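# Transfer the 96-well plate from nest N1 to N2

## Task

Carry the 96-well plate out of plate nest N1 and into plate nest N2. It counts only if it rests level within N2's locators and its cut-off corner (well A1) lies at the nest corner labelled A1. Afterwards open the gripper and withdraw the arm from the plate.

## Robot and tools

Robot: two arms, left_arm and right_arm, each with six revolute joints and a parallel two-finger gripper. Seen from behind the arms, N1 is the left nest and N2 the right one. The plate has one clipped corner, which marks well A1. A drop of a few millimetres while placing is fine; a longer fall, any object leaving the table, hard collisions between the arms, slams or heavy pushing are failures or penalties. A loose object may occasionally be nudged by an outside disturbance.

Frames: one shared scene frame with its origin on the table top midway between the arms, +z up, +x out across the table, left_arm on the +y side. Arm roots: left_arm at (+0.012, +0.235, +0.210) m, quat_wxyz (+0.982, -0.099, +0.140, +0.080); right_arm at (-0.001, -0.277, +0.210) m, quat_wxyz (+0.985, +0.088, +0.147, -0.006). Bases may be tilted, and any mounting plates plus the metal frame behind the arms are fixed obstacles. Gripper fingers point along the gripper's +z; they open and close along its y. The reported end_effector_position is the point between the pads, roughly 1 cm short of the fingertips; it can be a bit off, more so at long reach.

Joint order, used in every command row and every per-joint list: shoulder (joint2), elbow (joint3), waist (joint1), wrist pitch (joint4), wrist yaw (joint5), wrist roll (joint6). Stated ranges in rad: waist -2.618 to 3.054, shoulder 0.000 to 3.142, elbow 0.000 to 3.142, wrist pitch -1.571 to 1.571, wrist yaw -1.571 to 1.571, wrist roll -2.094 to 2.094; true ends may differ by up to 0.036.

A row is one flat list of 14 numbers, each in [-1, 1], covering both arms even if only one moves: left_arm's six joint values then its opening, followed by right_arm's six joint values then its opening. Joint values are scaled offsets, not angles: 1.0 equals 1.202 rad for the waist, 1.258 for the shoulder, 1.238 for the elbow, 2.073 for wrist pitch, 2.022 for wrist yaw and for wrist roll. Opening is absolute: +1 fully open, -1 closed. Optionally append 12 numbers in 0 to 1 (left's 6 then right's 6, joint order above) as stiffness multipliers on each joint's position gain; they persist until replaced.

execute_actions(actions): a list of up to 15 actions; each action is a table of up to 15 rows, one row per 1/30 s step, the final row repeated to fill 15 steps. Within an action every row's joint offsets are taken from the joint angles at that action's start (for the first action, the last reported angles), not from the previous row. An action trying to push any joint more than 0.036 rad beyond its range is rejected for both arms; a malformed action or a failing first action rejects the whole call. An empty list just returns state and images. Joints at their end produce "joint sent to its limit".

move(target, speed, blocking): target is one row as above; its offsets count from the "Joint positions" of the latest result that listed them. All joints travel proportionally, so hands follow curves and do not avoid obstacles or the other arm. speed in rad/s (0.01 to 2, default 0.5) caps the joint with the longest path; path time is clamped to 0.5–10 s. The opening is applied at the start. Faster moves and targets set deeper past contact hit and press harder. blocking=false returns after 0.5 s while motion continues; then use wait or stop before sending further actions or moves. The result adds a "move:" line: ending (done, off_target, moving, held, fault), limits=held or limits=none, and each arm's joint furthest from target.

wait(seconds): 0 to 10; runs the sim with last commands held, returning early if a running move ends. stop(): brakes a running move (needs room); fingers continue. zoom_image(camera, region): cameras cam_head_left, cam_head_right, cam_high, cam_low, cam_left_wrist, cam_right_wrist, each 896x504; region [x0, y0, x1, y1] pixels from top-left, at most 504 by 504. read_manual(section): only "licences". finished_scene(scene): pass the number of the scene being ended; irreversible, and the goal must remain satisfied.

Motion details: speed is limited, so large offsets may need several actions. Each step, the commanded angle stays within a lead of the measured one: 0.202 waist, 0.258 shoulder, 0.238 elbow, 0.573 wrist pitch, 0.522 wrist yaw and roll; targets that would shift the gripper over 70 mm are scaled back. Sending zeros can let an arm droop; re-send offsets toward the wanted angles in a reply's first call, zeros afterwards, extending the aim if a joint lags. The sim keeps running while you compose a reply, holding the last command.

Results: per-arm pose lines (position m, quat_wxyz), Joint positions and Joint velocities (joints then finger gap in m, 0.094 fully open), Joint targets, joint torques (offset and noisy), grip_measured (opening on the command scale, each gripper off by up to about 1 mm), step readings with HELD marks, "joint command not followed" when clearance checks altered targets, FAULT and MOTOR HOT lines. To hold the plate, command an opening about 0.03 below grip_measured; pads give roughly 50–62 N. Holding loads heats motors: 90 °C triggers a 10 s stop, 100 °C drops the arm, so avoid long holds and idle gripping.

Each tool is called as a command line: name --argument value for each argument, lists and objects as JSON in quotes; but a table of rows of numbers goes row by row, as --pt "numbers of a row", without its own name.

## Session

execute_actions --actions '[]'

Scene clock: 0.00 s.
left_arm: end_effector_position=(+0.2641, -0.1861, +0.3970) grip_measured=+1.000 end_effector_quat_wxyz=(+0.188, -0.178, +0.634, -0.728) | right_arm: end_effector_position=(+0.3309, -0.2938, +0.1506) grip_measured=+1.000 end_effector_quat_wxyz=(+0.033, +0.093, +0.947, +0.305)
Joint names: [shoulder, elbow, waist, wrist pitch, wrist yaw, wrist roll]
Joint positions: left_arm=[ 2.029  0.711 -1.348  1.386 -0.107 -1.245  0.094] | right_arm=[ 1.681  0.933 -0.328 -0.588 -0.548 -0.182  0.094]
Joint velocities: left_arm=[ 0.012  0.012 -0.012  0.022 -0.022 -0.007  0.   ] | right_arm=[ 0.012  0.002 -0.017  0.051 -0.066 -0.007  0.   ]
Joint torques (N m, as the arm reports them, + toward a larger angle): no reading
Motor temperatures (°C, as the motors report them): left_arm=[32 24 20 20 22 22] | right_arm=[34 21 24 21 22 19]
Joint targets: left_arm=[2.021 0.716 -1.354 1.386 -0.100 -1.237] | right_arm=[1.669 0.941 -0.327 -0.585 -0.557 -0.186]
Joint stiffness scale: left_arm=[1. 1. 1. 1. 1. 1.] | right_arm=[1. 1. 1. 1. 1. 1.]

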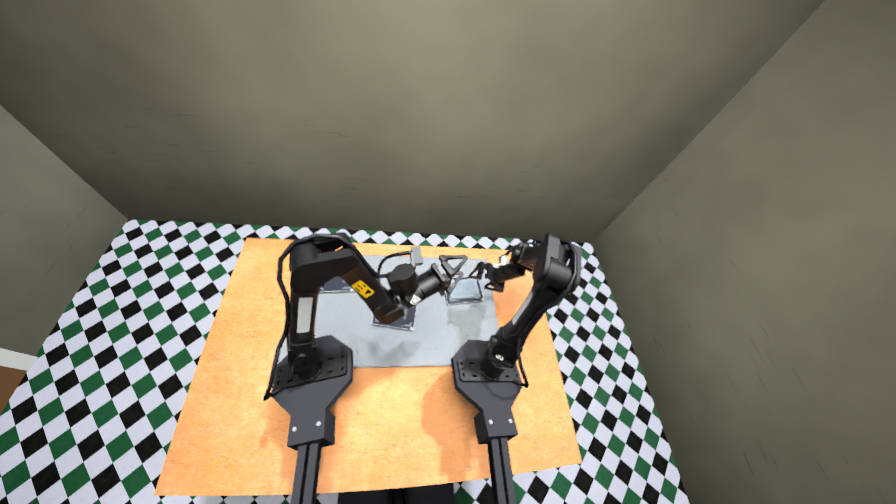

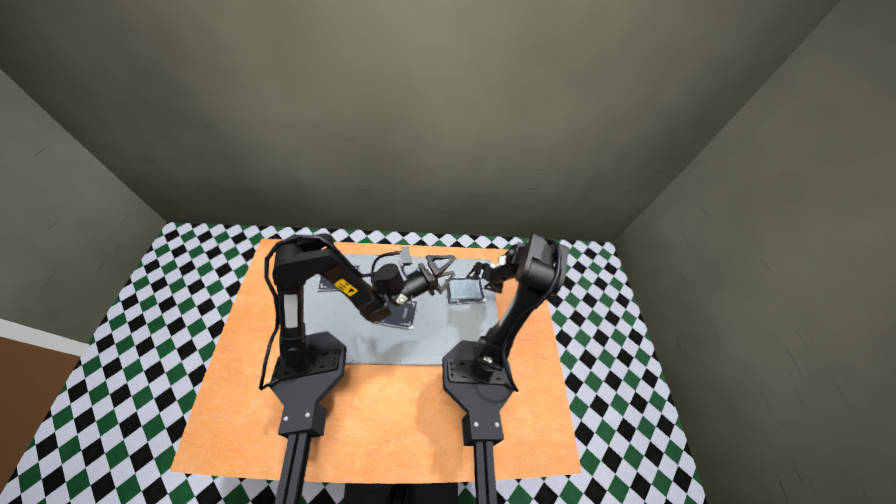

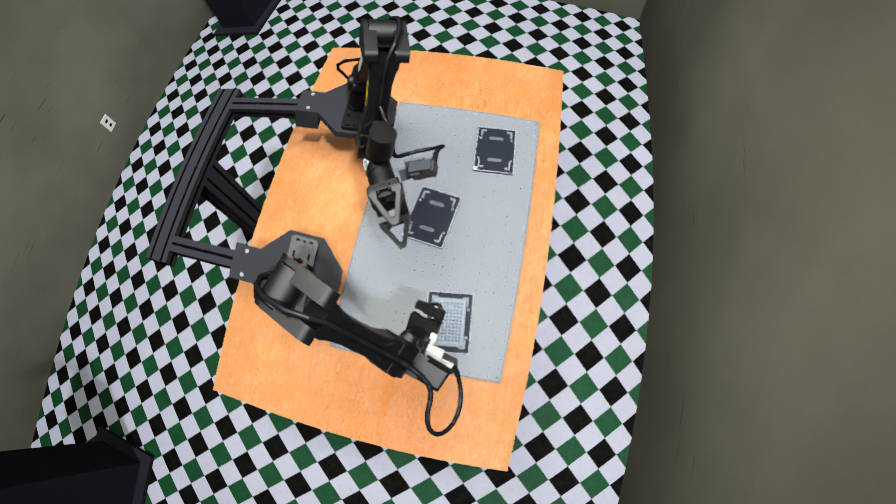

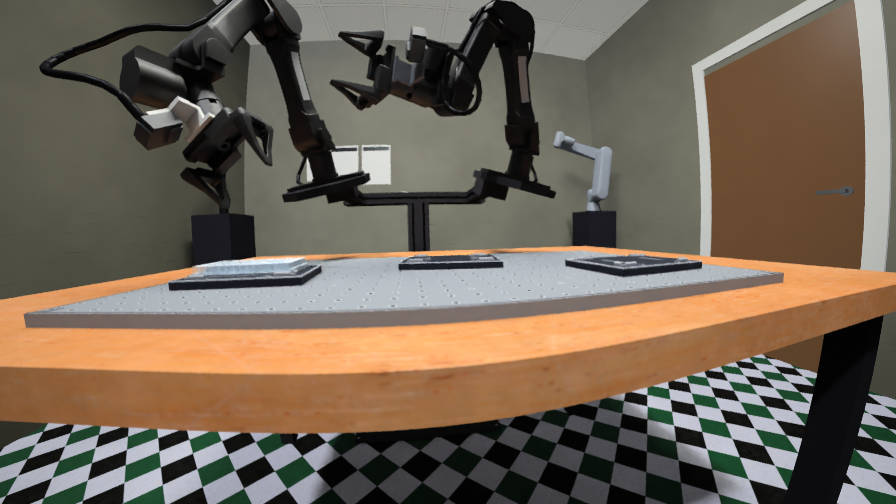

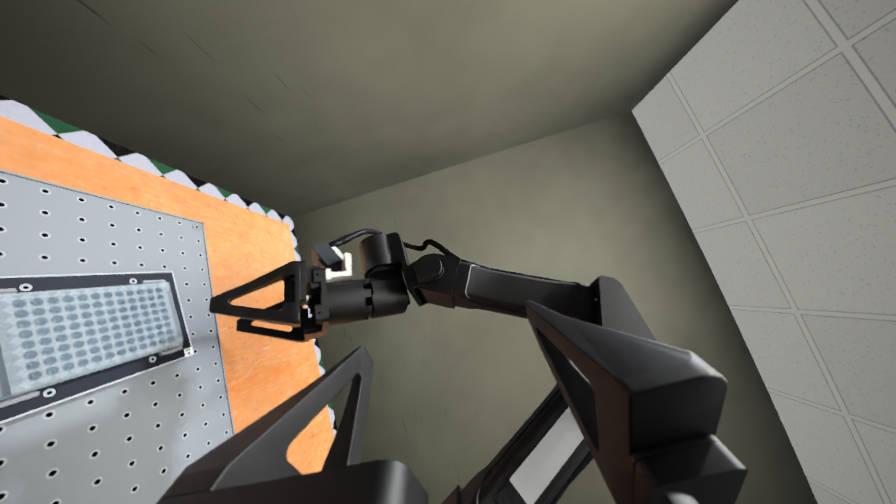

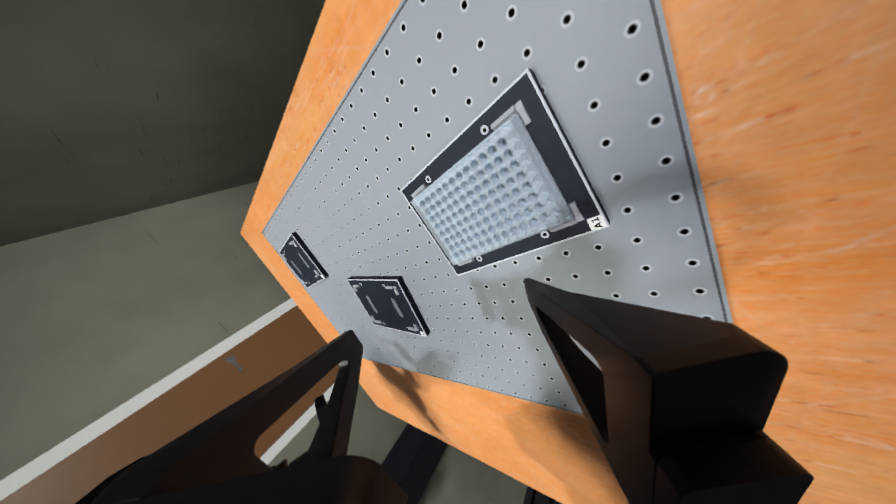

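execute_actions --actions '[]'

Scene clock: 35.10 s.
left_arm: end_effector_position=(+0.2640, -0.1861, +0.3968) grip_measured=+1.000 end_effector_quat_wxyz=(+0.188, -0.178, +0.634, -0.728) | right_arm: end_effector_position=(+0.3309, -0.2938, +0.1506) grip_measured=+1.000 end_effector_quat_wxyz=(+0.033, +0.093, +0.947, +0.305)
Joint names: [shoulder, elbow, waist, wrist pitch, wrist yaw, wrist roll]
Joint positions: left_arm=[ 2.029  0.711 -1.348  1.386 -0.107 -1.245  0.094] | right_arm=[ 1.681  0.933 -0.328 -0.588 -0.548 -0.182  0.094]
Joint velocities: left_arm=[-0.007 -0.007 -0.007  0.007 -0.037 -0.007  0.   ] | right_arm=[-0.022 -0.007 -0.002 -0.022  0.022 -0.007  0.   ]
Joint torques (N m, as the arm reports them, + toward a larger angle): left_arm=[-8.98  5.03 -3.37  1.42  0.26  0.03] | right_arm=[-8.51  3.38  0.54  0.32 -0.46 -0.01]
Motor temperatures (°C, as the motors report them): left_arm=[37 25 21 26 23 22] | right_arm=[37 22 24 21 22 19]
Joint targets: left_arm=[2.021 0.716 -1.354 1.386 -0.100 -1.237] | right_arm=[1.669 0.941 -0.327 -0.585 -0.557 -0.186]
Joint stiffness scale: left_arm=[1. 1. 1. 1. 1. 1.] | right_arm=[1. 1. 1. 1. 1. 1.]

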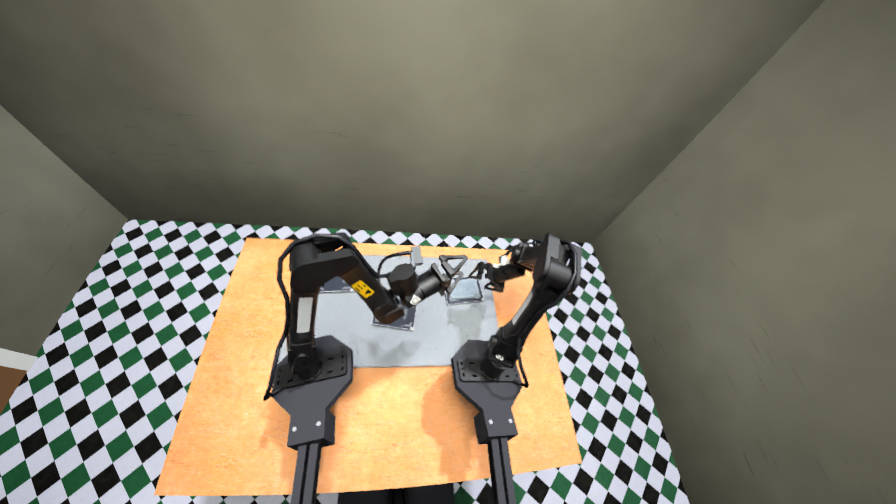

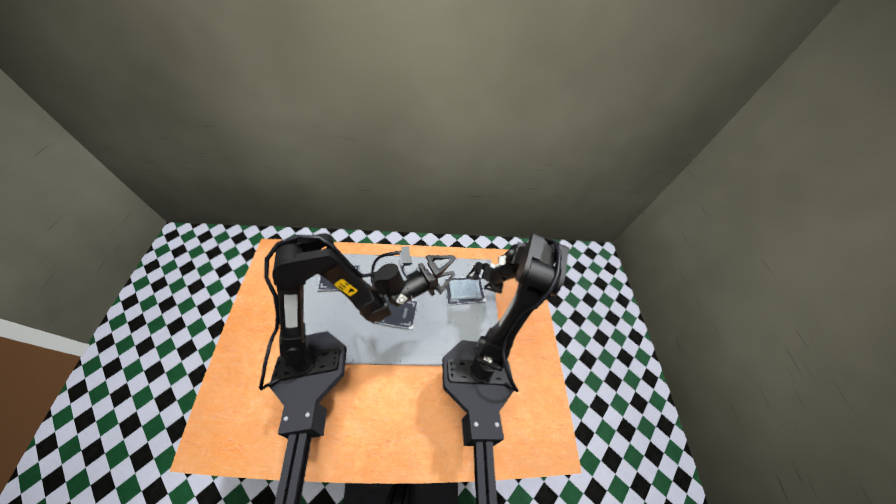

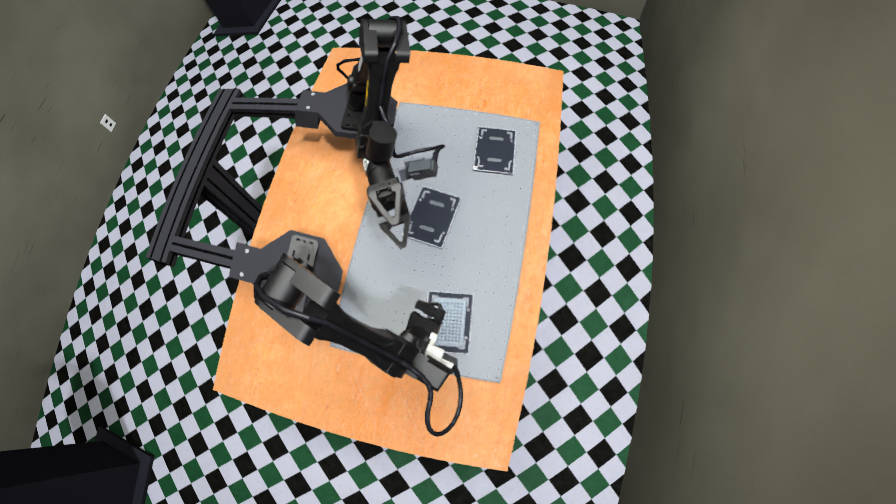

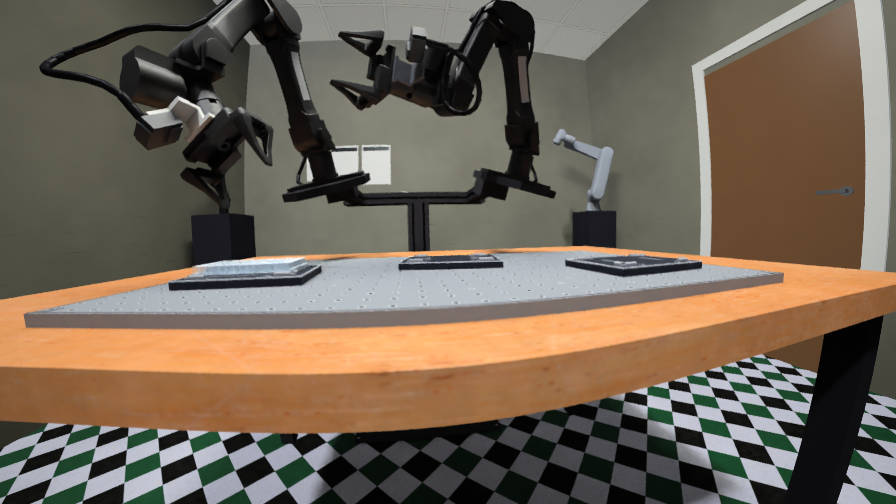

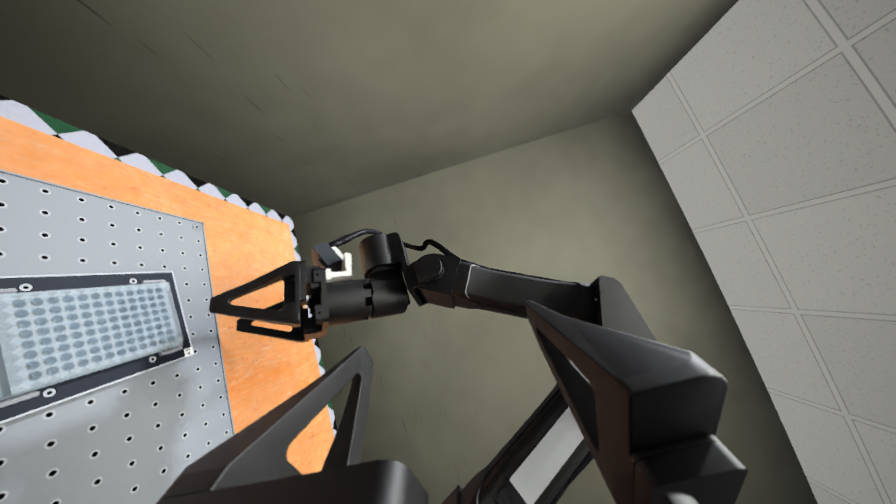

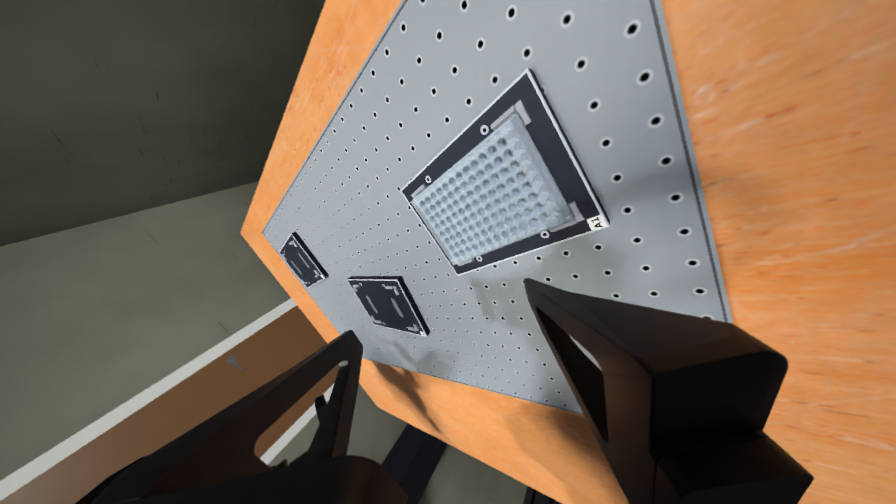

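move --target '[0,0,1.0,0,0,0,1, 0,0,0,0,0,0,1]' --speed 0.8

zoom_image --camera "cam_high" --region '[400,110,560,200]'

zoom_image --camera "cam_high" --region '[380,270,540,370]'

Scene clock: 50.13 s.
left_arm: end_effector_position=(+0.5347, +0.2839, +0.2147) grip_measured=+1.000 end_effector_quat_wxyz=(+0.493, -0.549, +0.556, -0.384) | right_arm: end_effector_position=(+0.3309, -0.2939, +0.1505) grip_measured=+1.000 end_effector_quat_wxyz=(+0.032, +0.093, +0.947, +0.305)
Joint names: [shoulder, elbow, waist, wrist pitch, wrist yaw, wrist roll]
Joint positions: left_arm=[ 2.029  0.711 -0.14   1.386 -0.108 -1.247  0.094] | right_arm=[ 1.681  0.933 -0.328 -0.588 -0.547 -0.182  0.094]
Joint velocities: left_arm=[-0.002  0.007 -0.002 -0.022  0.022 -0.022  0.   ] | right_arm=[-0.002  0.027  0.022  0.007 -0.081 -0.037  0.   ]
Joint torques (N m, as the arm reports them, + toward a larger angle): left_arm=[-9.82  2.97 -2.32  1.56  0.11 -0.02] | right_arm=[-7.63  2.81  0.45  0.28 -0.34  0.03]
Motor temperatures (°C, as the motors report them): left_arm=[37 25 21 27 23 22] | right_arm=[37 22 24 21 22 19]
Joint targets: left_arm=[2.029 0.711 -0.146 1.386 -0.107 -1.245] | right_arm=[1.681 0.933 -0.328 -0.588 -0.548 -0.182]
Joint stiffness scale: left_arm=[1. 1. 1. 1. 1. 1.] | right_arm=[1. 1. 1. 1. 1. 1.]
move: done; limits=none; left_arm: farthest joint: the waist, 0.006 radians from its target (1.202 radians at the start); right_arm: farthest joint: the wrist yaw, 0.001 radians from its target (0.000 radians at the start)

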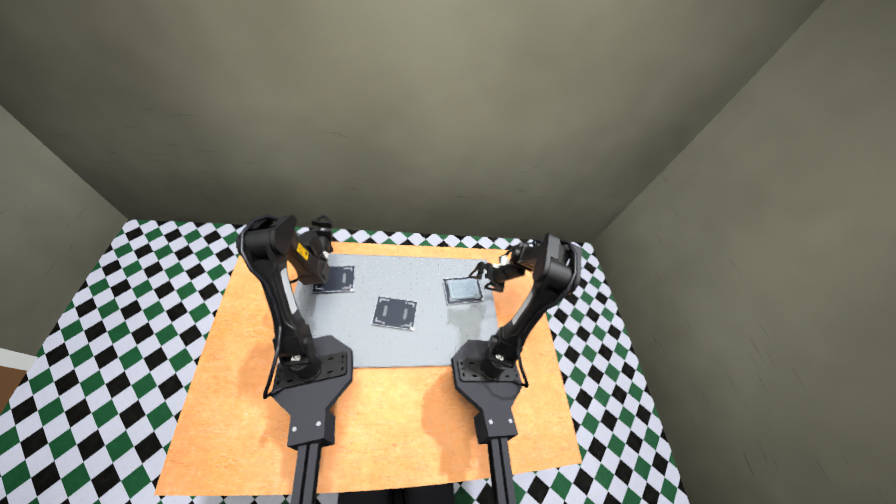

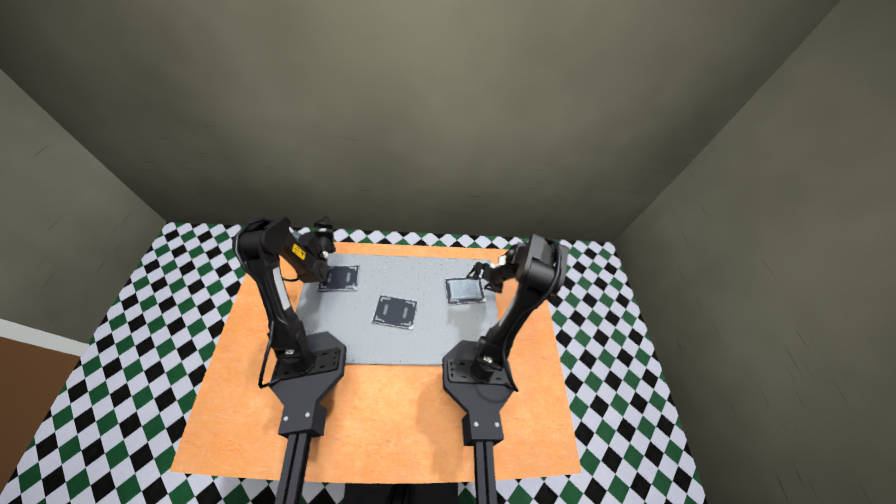

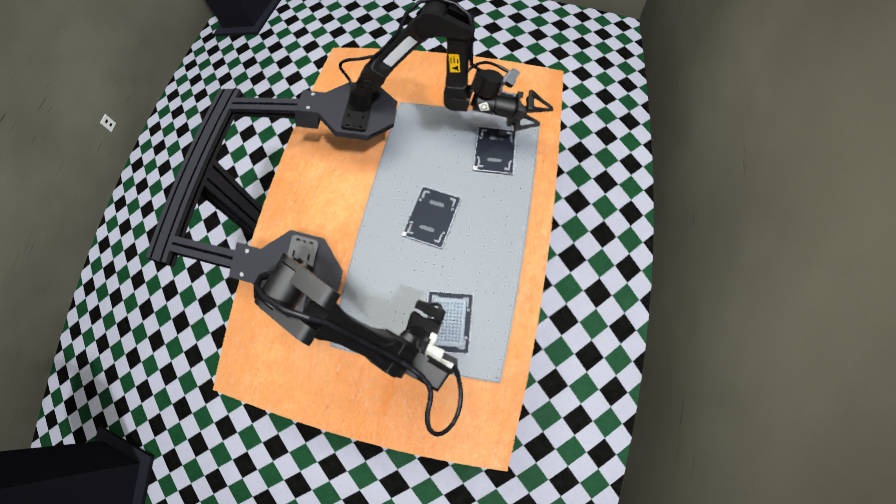

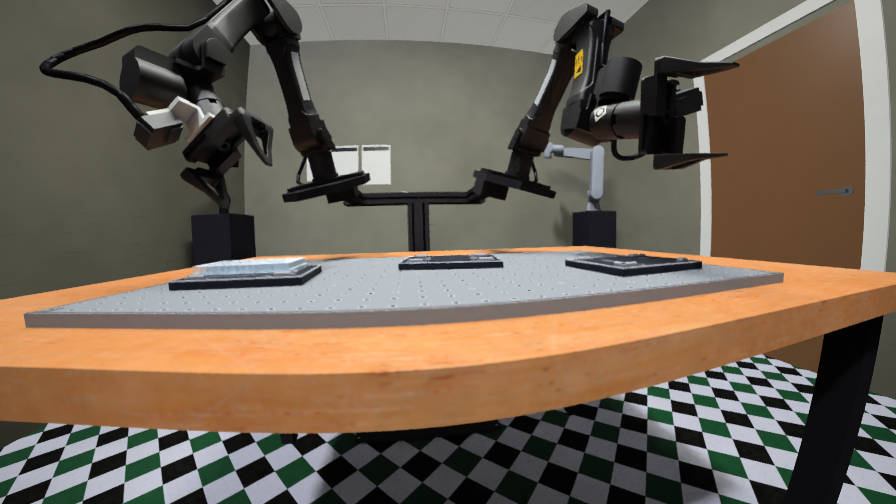

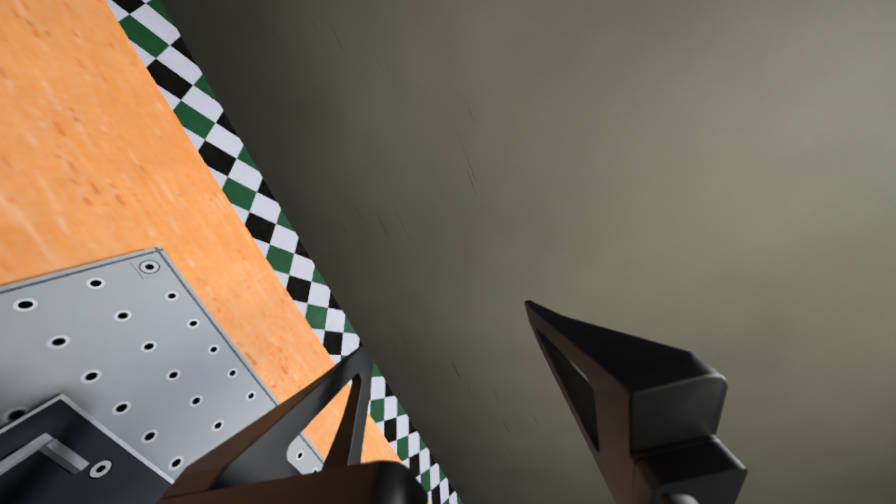

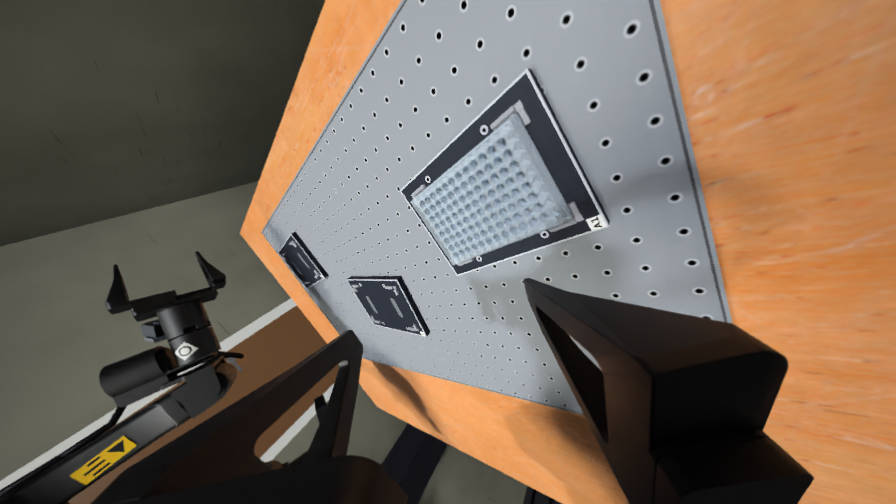

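Region (400, 110, 560, 200) of cam_high's 896x504 image, scaled by 3.150, with more detail than that image has; it fills the top 284 rows of this view, and the rest is white.

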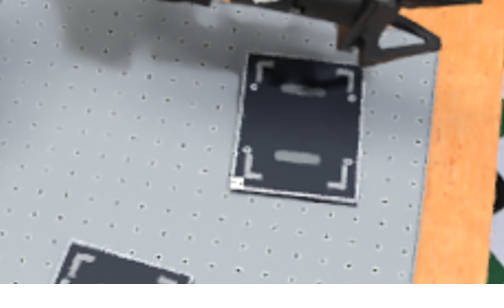

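Region (380, 270, 540, 370) of cam_high's 896x504 image, scaled by 3.150, with more detail than that image has; it fills the top 315 rows of this view, and the rest is white.

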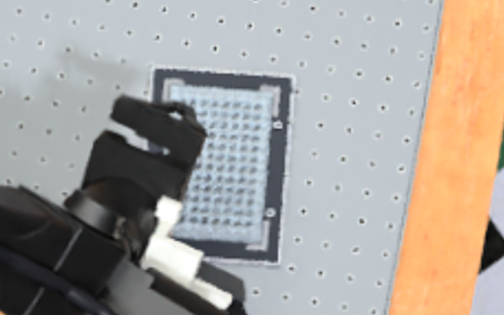

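zoom_image --camera "cam_right_wrist" --region '[390,60,630,290]'

Region (390, 60, 630, 290) of cam_right_wrist's 896x504 image, scaled by 2.100, with more detail than that image has; it fills the top 483 rows of this view, and the rest is white.

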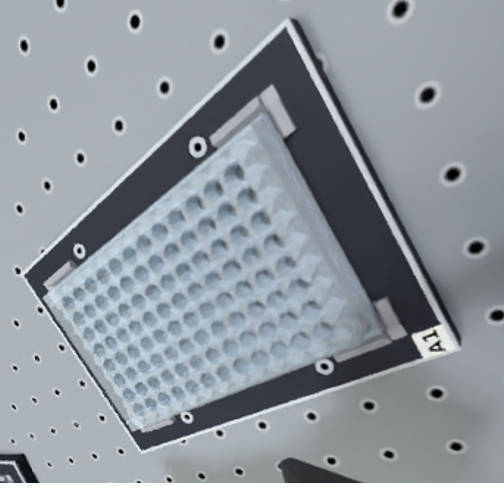

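move --target '[-0.1,0.3,-0.014,-0.6,-0.03,0.75,1, 0.029,0.2,0.323,-0.066,0.369,-0.689,1]' --speed 0.8

Scene clock: 126.13 s.
left_arm: end_effector_position=(+0.5082, +0.2724, +0.1242) grip_measured=+1.000 end_effector_quat_wxyz=(+0.282, +0.049, +0.958, +0.020) | right_arm: end_effector_position=(+0.3706, -0.2995, +0.1631) grip_measured=+1.000 end_effector_quat_wxyz=(+0.001, +0.708, -0.706, +0.007)
Joint names: [shoulder, elbow, waist, wrist pitch, wrist yaw, wrist roll]
Joint positions: left_arm=[ 1.928  1.057 -0.14   0.154 -0.16   0.264  0.094] | right_arm=[ 1.708  1.148  0.047 -0.712  0.197 -1.567  0.094]
Joint velocities: left_arm=[ 0.017 -0.002 -0.002  0.022  0.051 -0.022  0.   ] | right_arm=[ 0.007  0.007 -0.007  0.037  0.051  0.007  0.   ]
Joint torques (N m, as the arm reports them, + toward a larger angle): left_arm=[-12.83   6.57  -3.32   0.85  -0.07   0.  ] | right_arm=[-7.59  5.87  2.13  0.33  0.02 -0.04]
Motor temperatures (°C, as the motors report them): left_arm=[39 24 21 32 22 22] | right_arm=[36 22 24 21 22 19]
Joint targets: left_arm=[1.903 1.082 -0.157 0.143 -0.169 0.269] | right_arm=[1.717 1.181 0.060 -0.725 0.199 -1.575]
Joint stiffness scale: left_arm=[1. 1. 1. 1. 1. 1.] | right_arm=[1. 1. 1. 1. 1. 1.]
move: off_target (left_arm, right_arm); limits=none; left_arm: farthest joint: the elbow, 0.026 radians from its target (0.372 radians at the start); right_arm: farthest joint: the elbow, 0.033 radians from its target (0.247 radians at the start)

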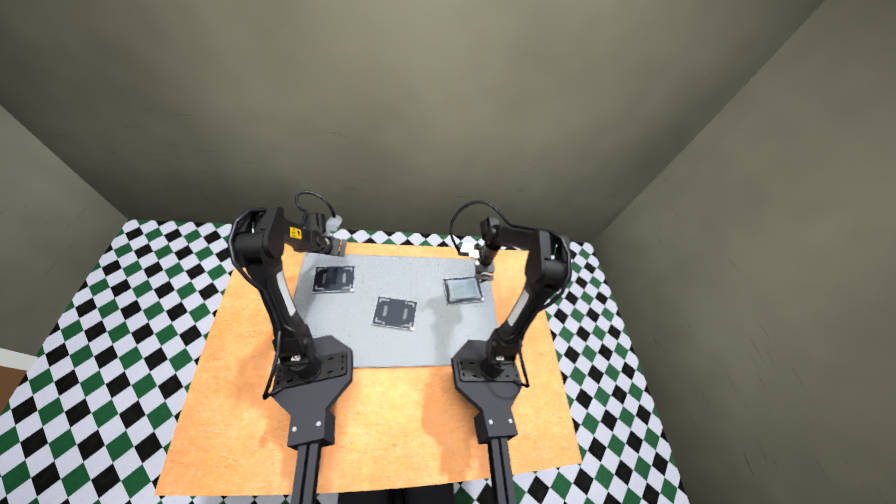

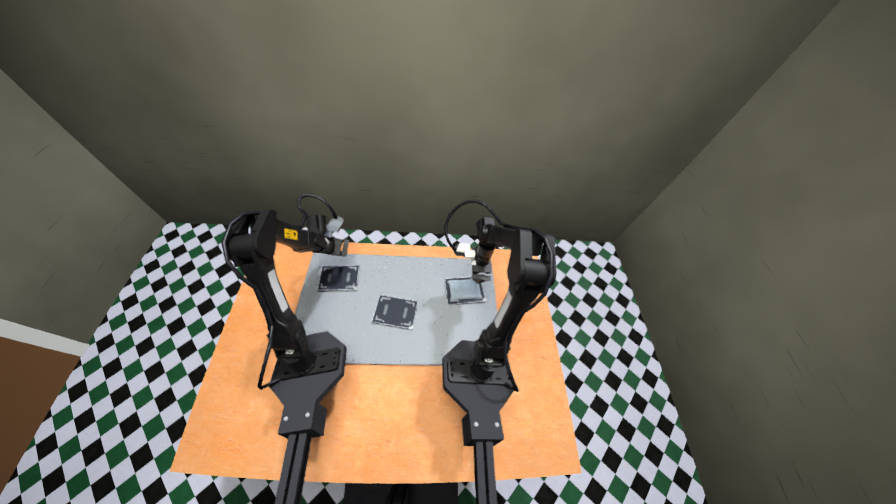

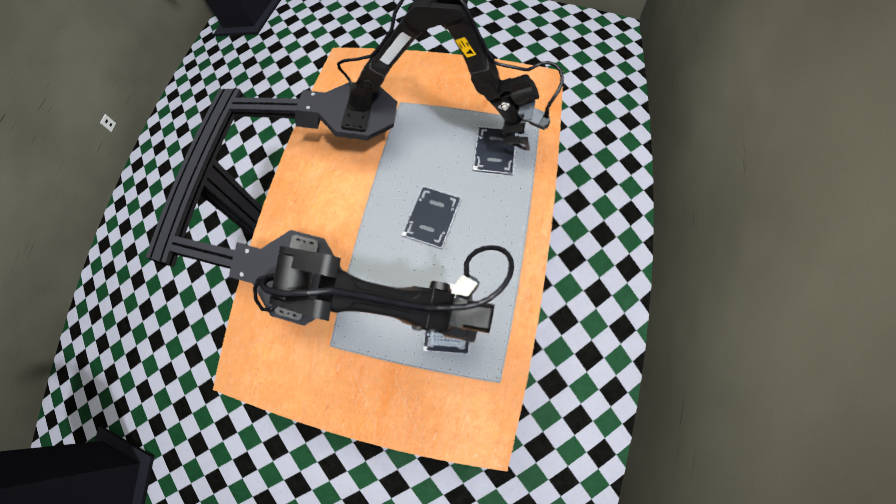

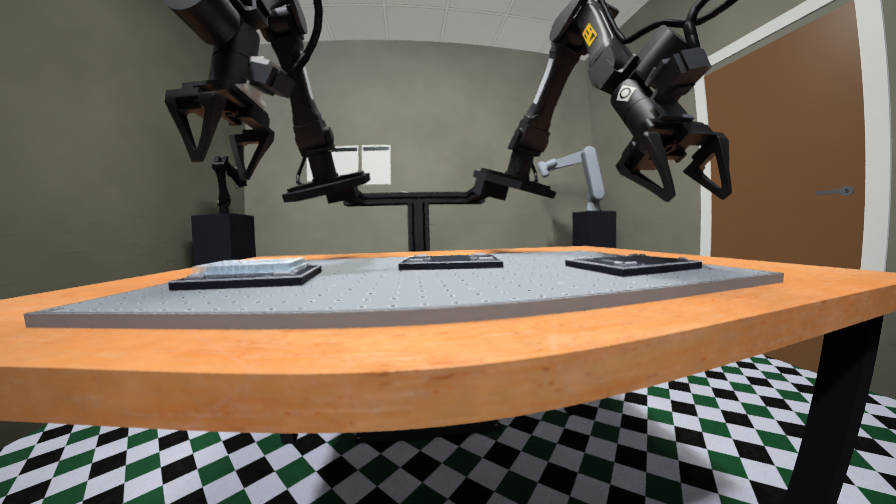

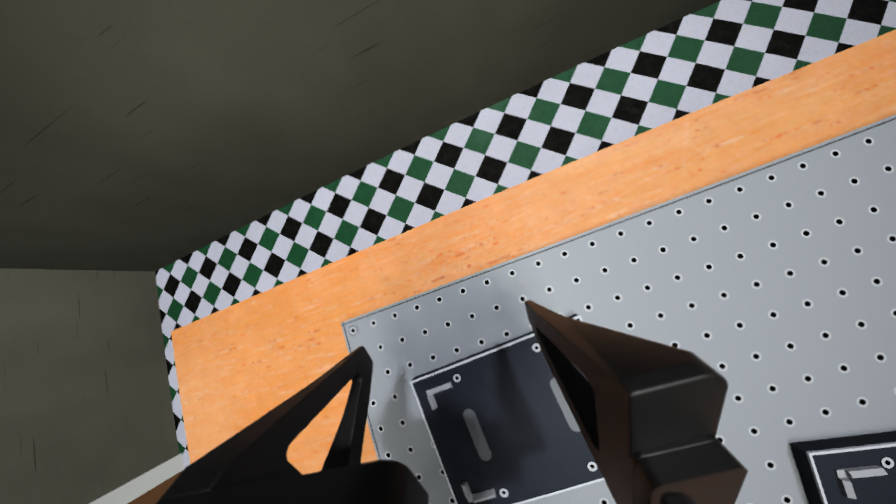

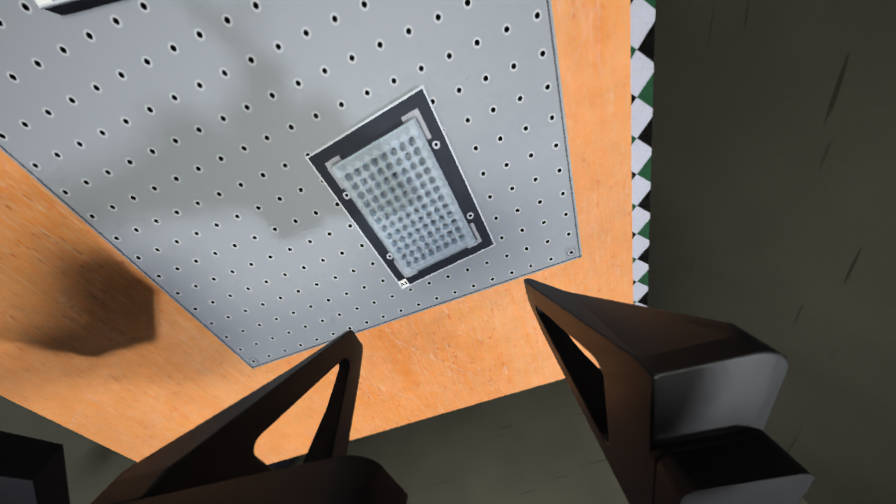

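zoom_image --camera "cam_right_wrist" --region '[290,70,510,300]'

Region (290, 70, 510, 300) of cam_right_wrist's 896x504 image, scaled by 2.191, with more detail than that image has; it fills the left 482 columns of this view, and the rest is white.

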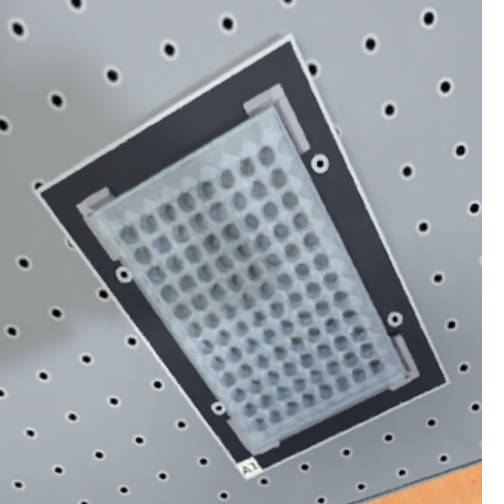

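zoom_image --camera "cam_right_wrist" --region '[380,210,500,300]'

zoom_image --camera "cam_right_wrist" --region '[310,90,450,190]'

Region (380, 210, 500, 300) of cam_right_wrist's 896x504 image, scaled by 4.200, with more detail than that image has; it fills the top 378 rows of this view, and the rest is white.

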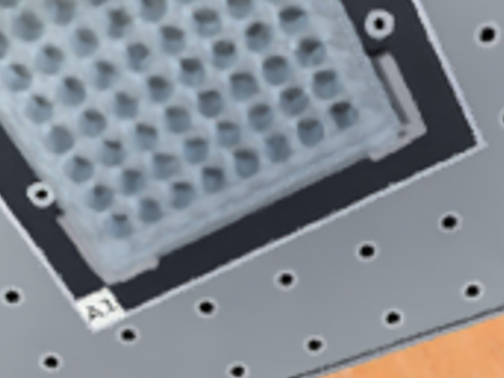

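Region (310, 90, 450, 190) of cam_right_wrist's 896x504 image, scaled by 3.600, with more detail than that image has; it fills the top 360 rows of this view, and the rest is white.

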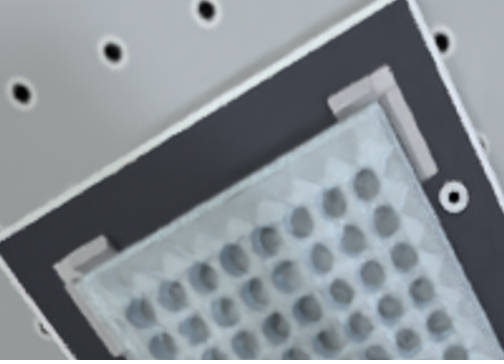

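move --target '[-0.0735,0.208,-0.04,-0.433,-0.035,0.659,1, 0.174,-0.102,0.071,0.1535,0.009,-0.037,1]' --speed 0.6

Scene clock: 178.13 s.
left_arm: end_effector_position=(+0.4114, +0.2719, +0.1506) grip_measured=+1.000 end_effector_quat_wxyz=(+0.002, +0.706, +0.708, +0.005) | right_arm: end_effector_position=(+0.3605, -0.2602, +0.0827) grip_measured=+1.000 end_effector_quat_wxyz=(+0.000, +0.754, -0.657, +0.005)
Joint names: [shoulder, elbow, waist, wrist pitch, wrist yaw, wrist roll]
Joint positions: left_arm=[ 1.859  1.289 -0.172 -0.724 -0.225  1.59   0.094] | right_arm=[ 1.921  1.039  0.116 -0.404  0.213 -1.634  0.094]
Joint velocities: left_arm=[-0.012 -0.012  0.007  0.051 -0.007 -0.037  0.   ] | right_arm=[-0.012 -0.012  0.002  0.007 -0.037 -0.051  0.   ]
Joint torques (N m, as the arm reports them, + toward a larger angle): left_arm=[-12.47   6.84  -3.28  -0.16  -0.09   0.01] | right_arm=[-8.2   1.44  2.65  0.6   0.02 -0.05]
Motor temperatures (°C, as the motors report them): left_arm=[44 27 21 28 22 22] | right_arm=[36 23 24 21 22 19]
Joint targets: left_arm=[1.835 1.314 -0.188 -0.744 -0.231 1.597] | right_arm=[1.927 1.021 0.132 -0.394 0.215 -1.642]
Joint stiffness scale: left_arm=[1. 1. 1. 1. 1. 1.] | right_arm=[1. 1. 1. 1. 1. 1.]
move: off_target (left_arm); limits=none; left_arm: farthest joint: the elbow, 0.026 radians from its target (0.258 radians at the start); right_arm: farthest joint: the elbow, 0.017 radians from its target (0.126 radians at the start)

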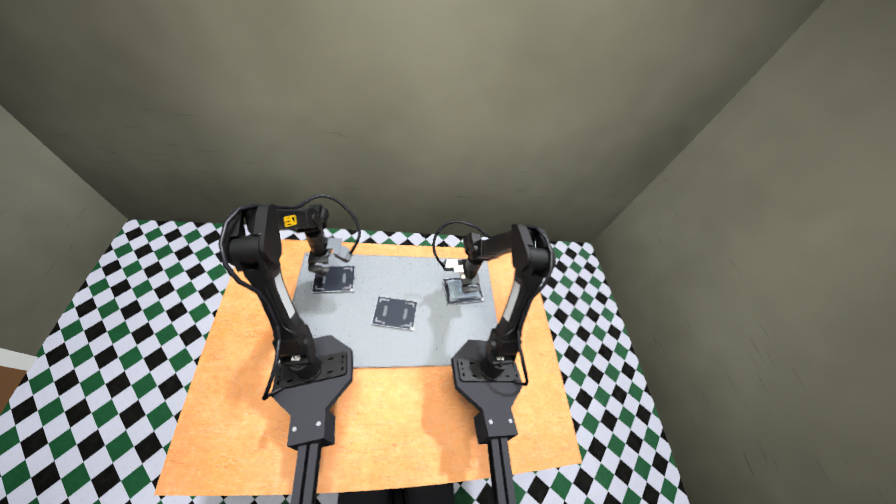

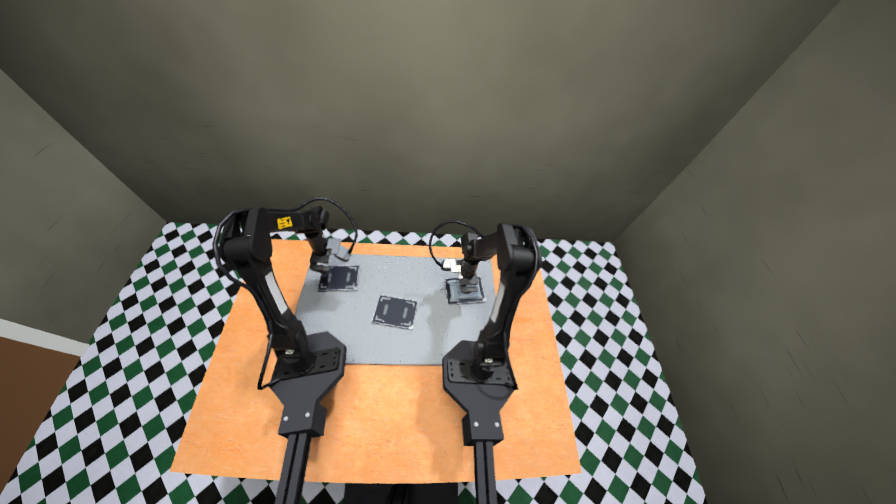

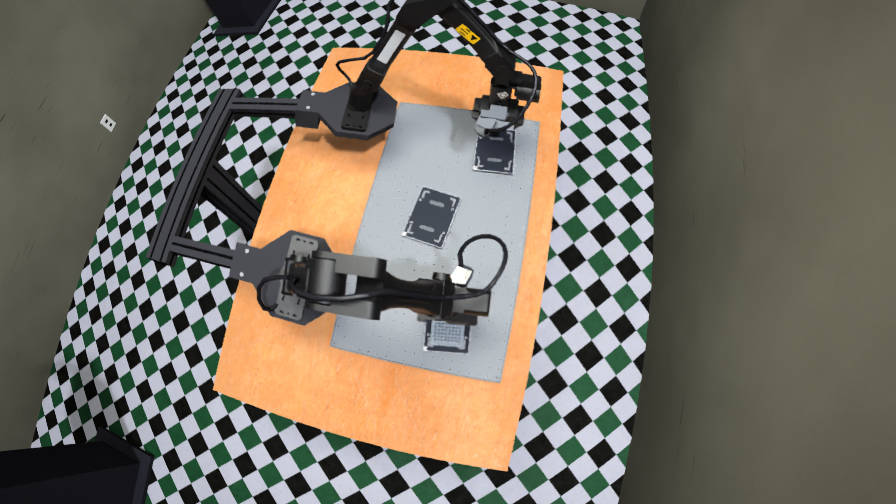

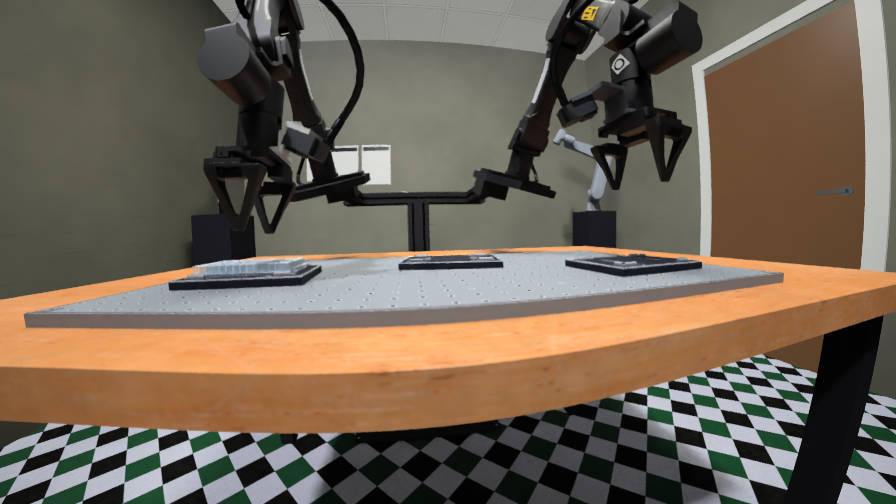

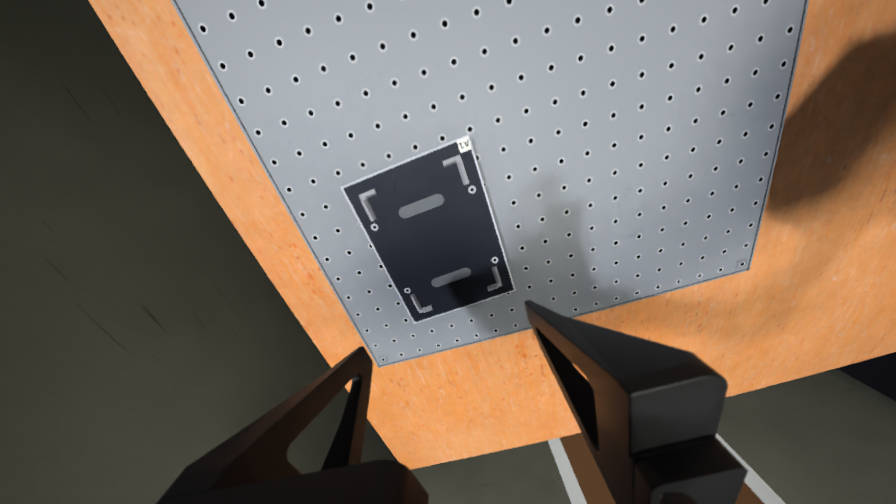

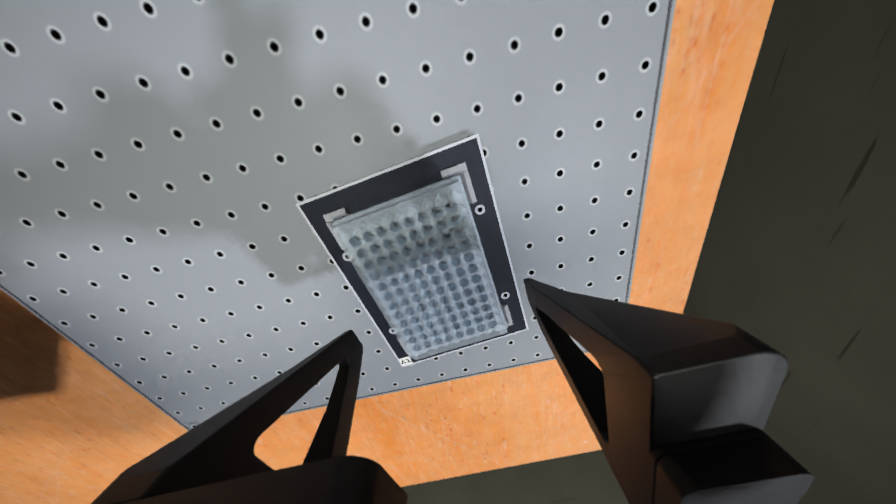

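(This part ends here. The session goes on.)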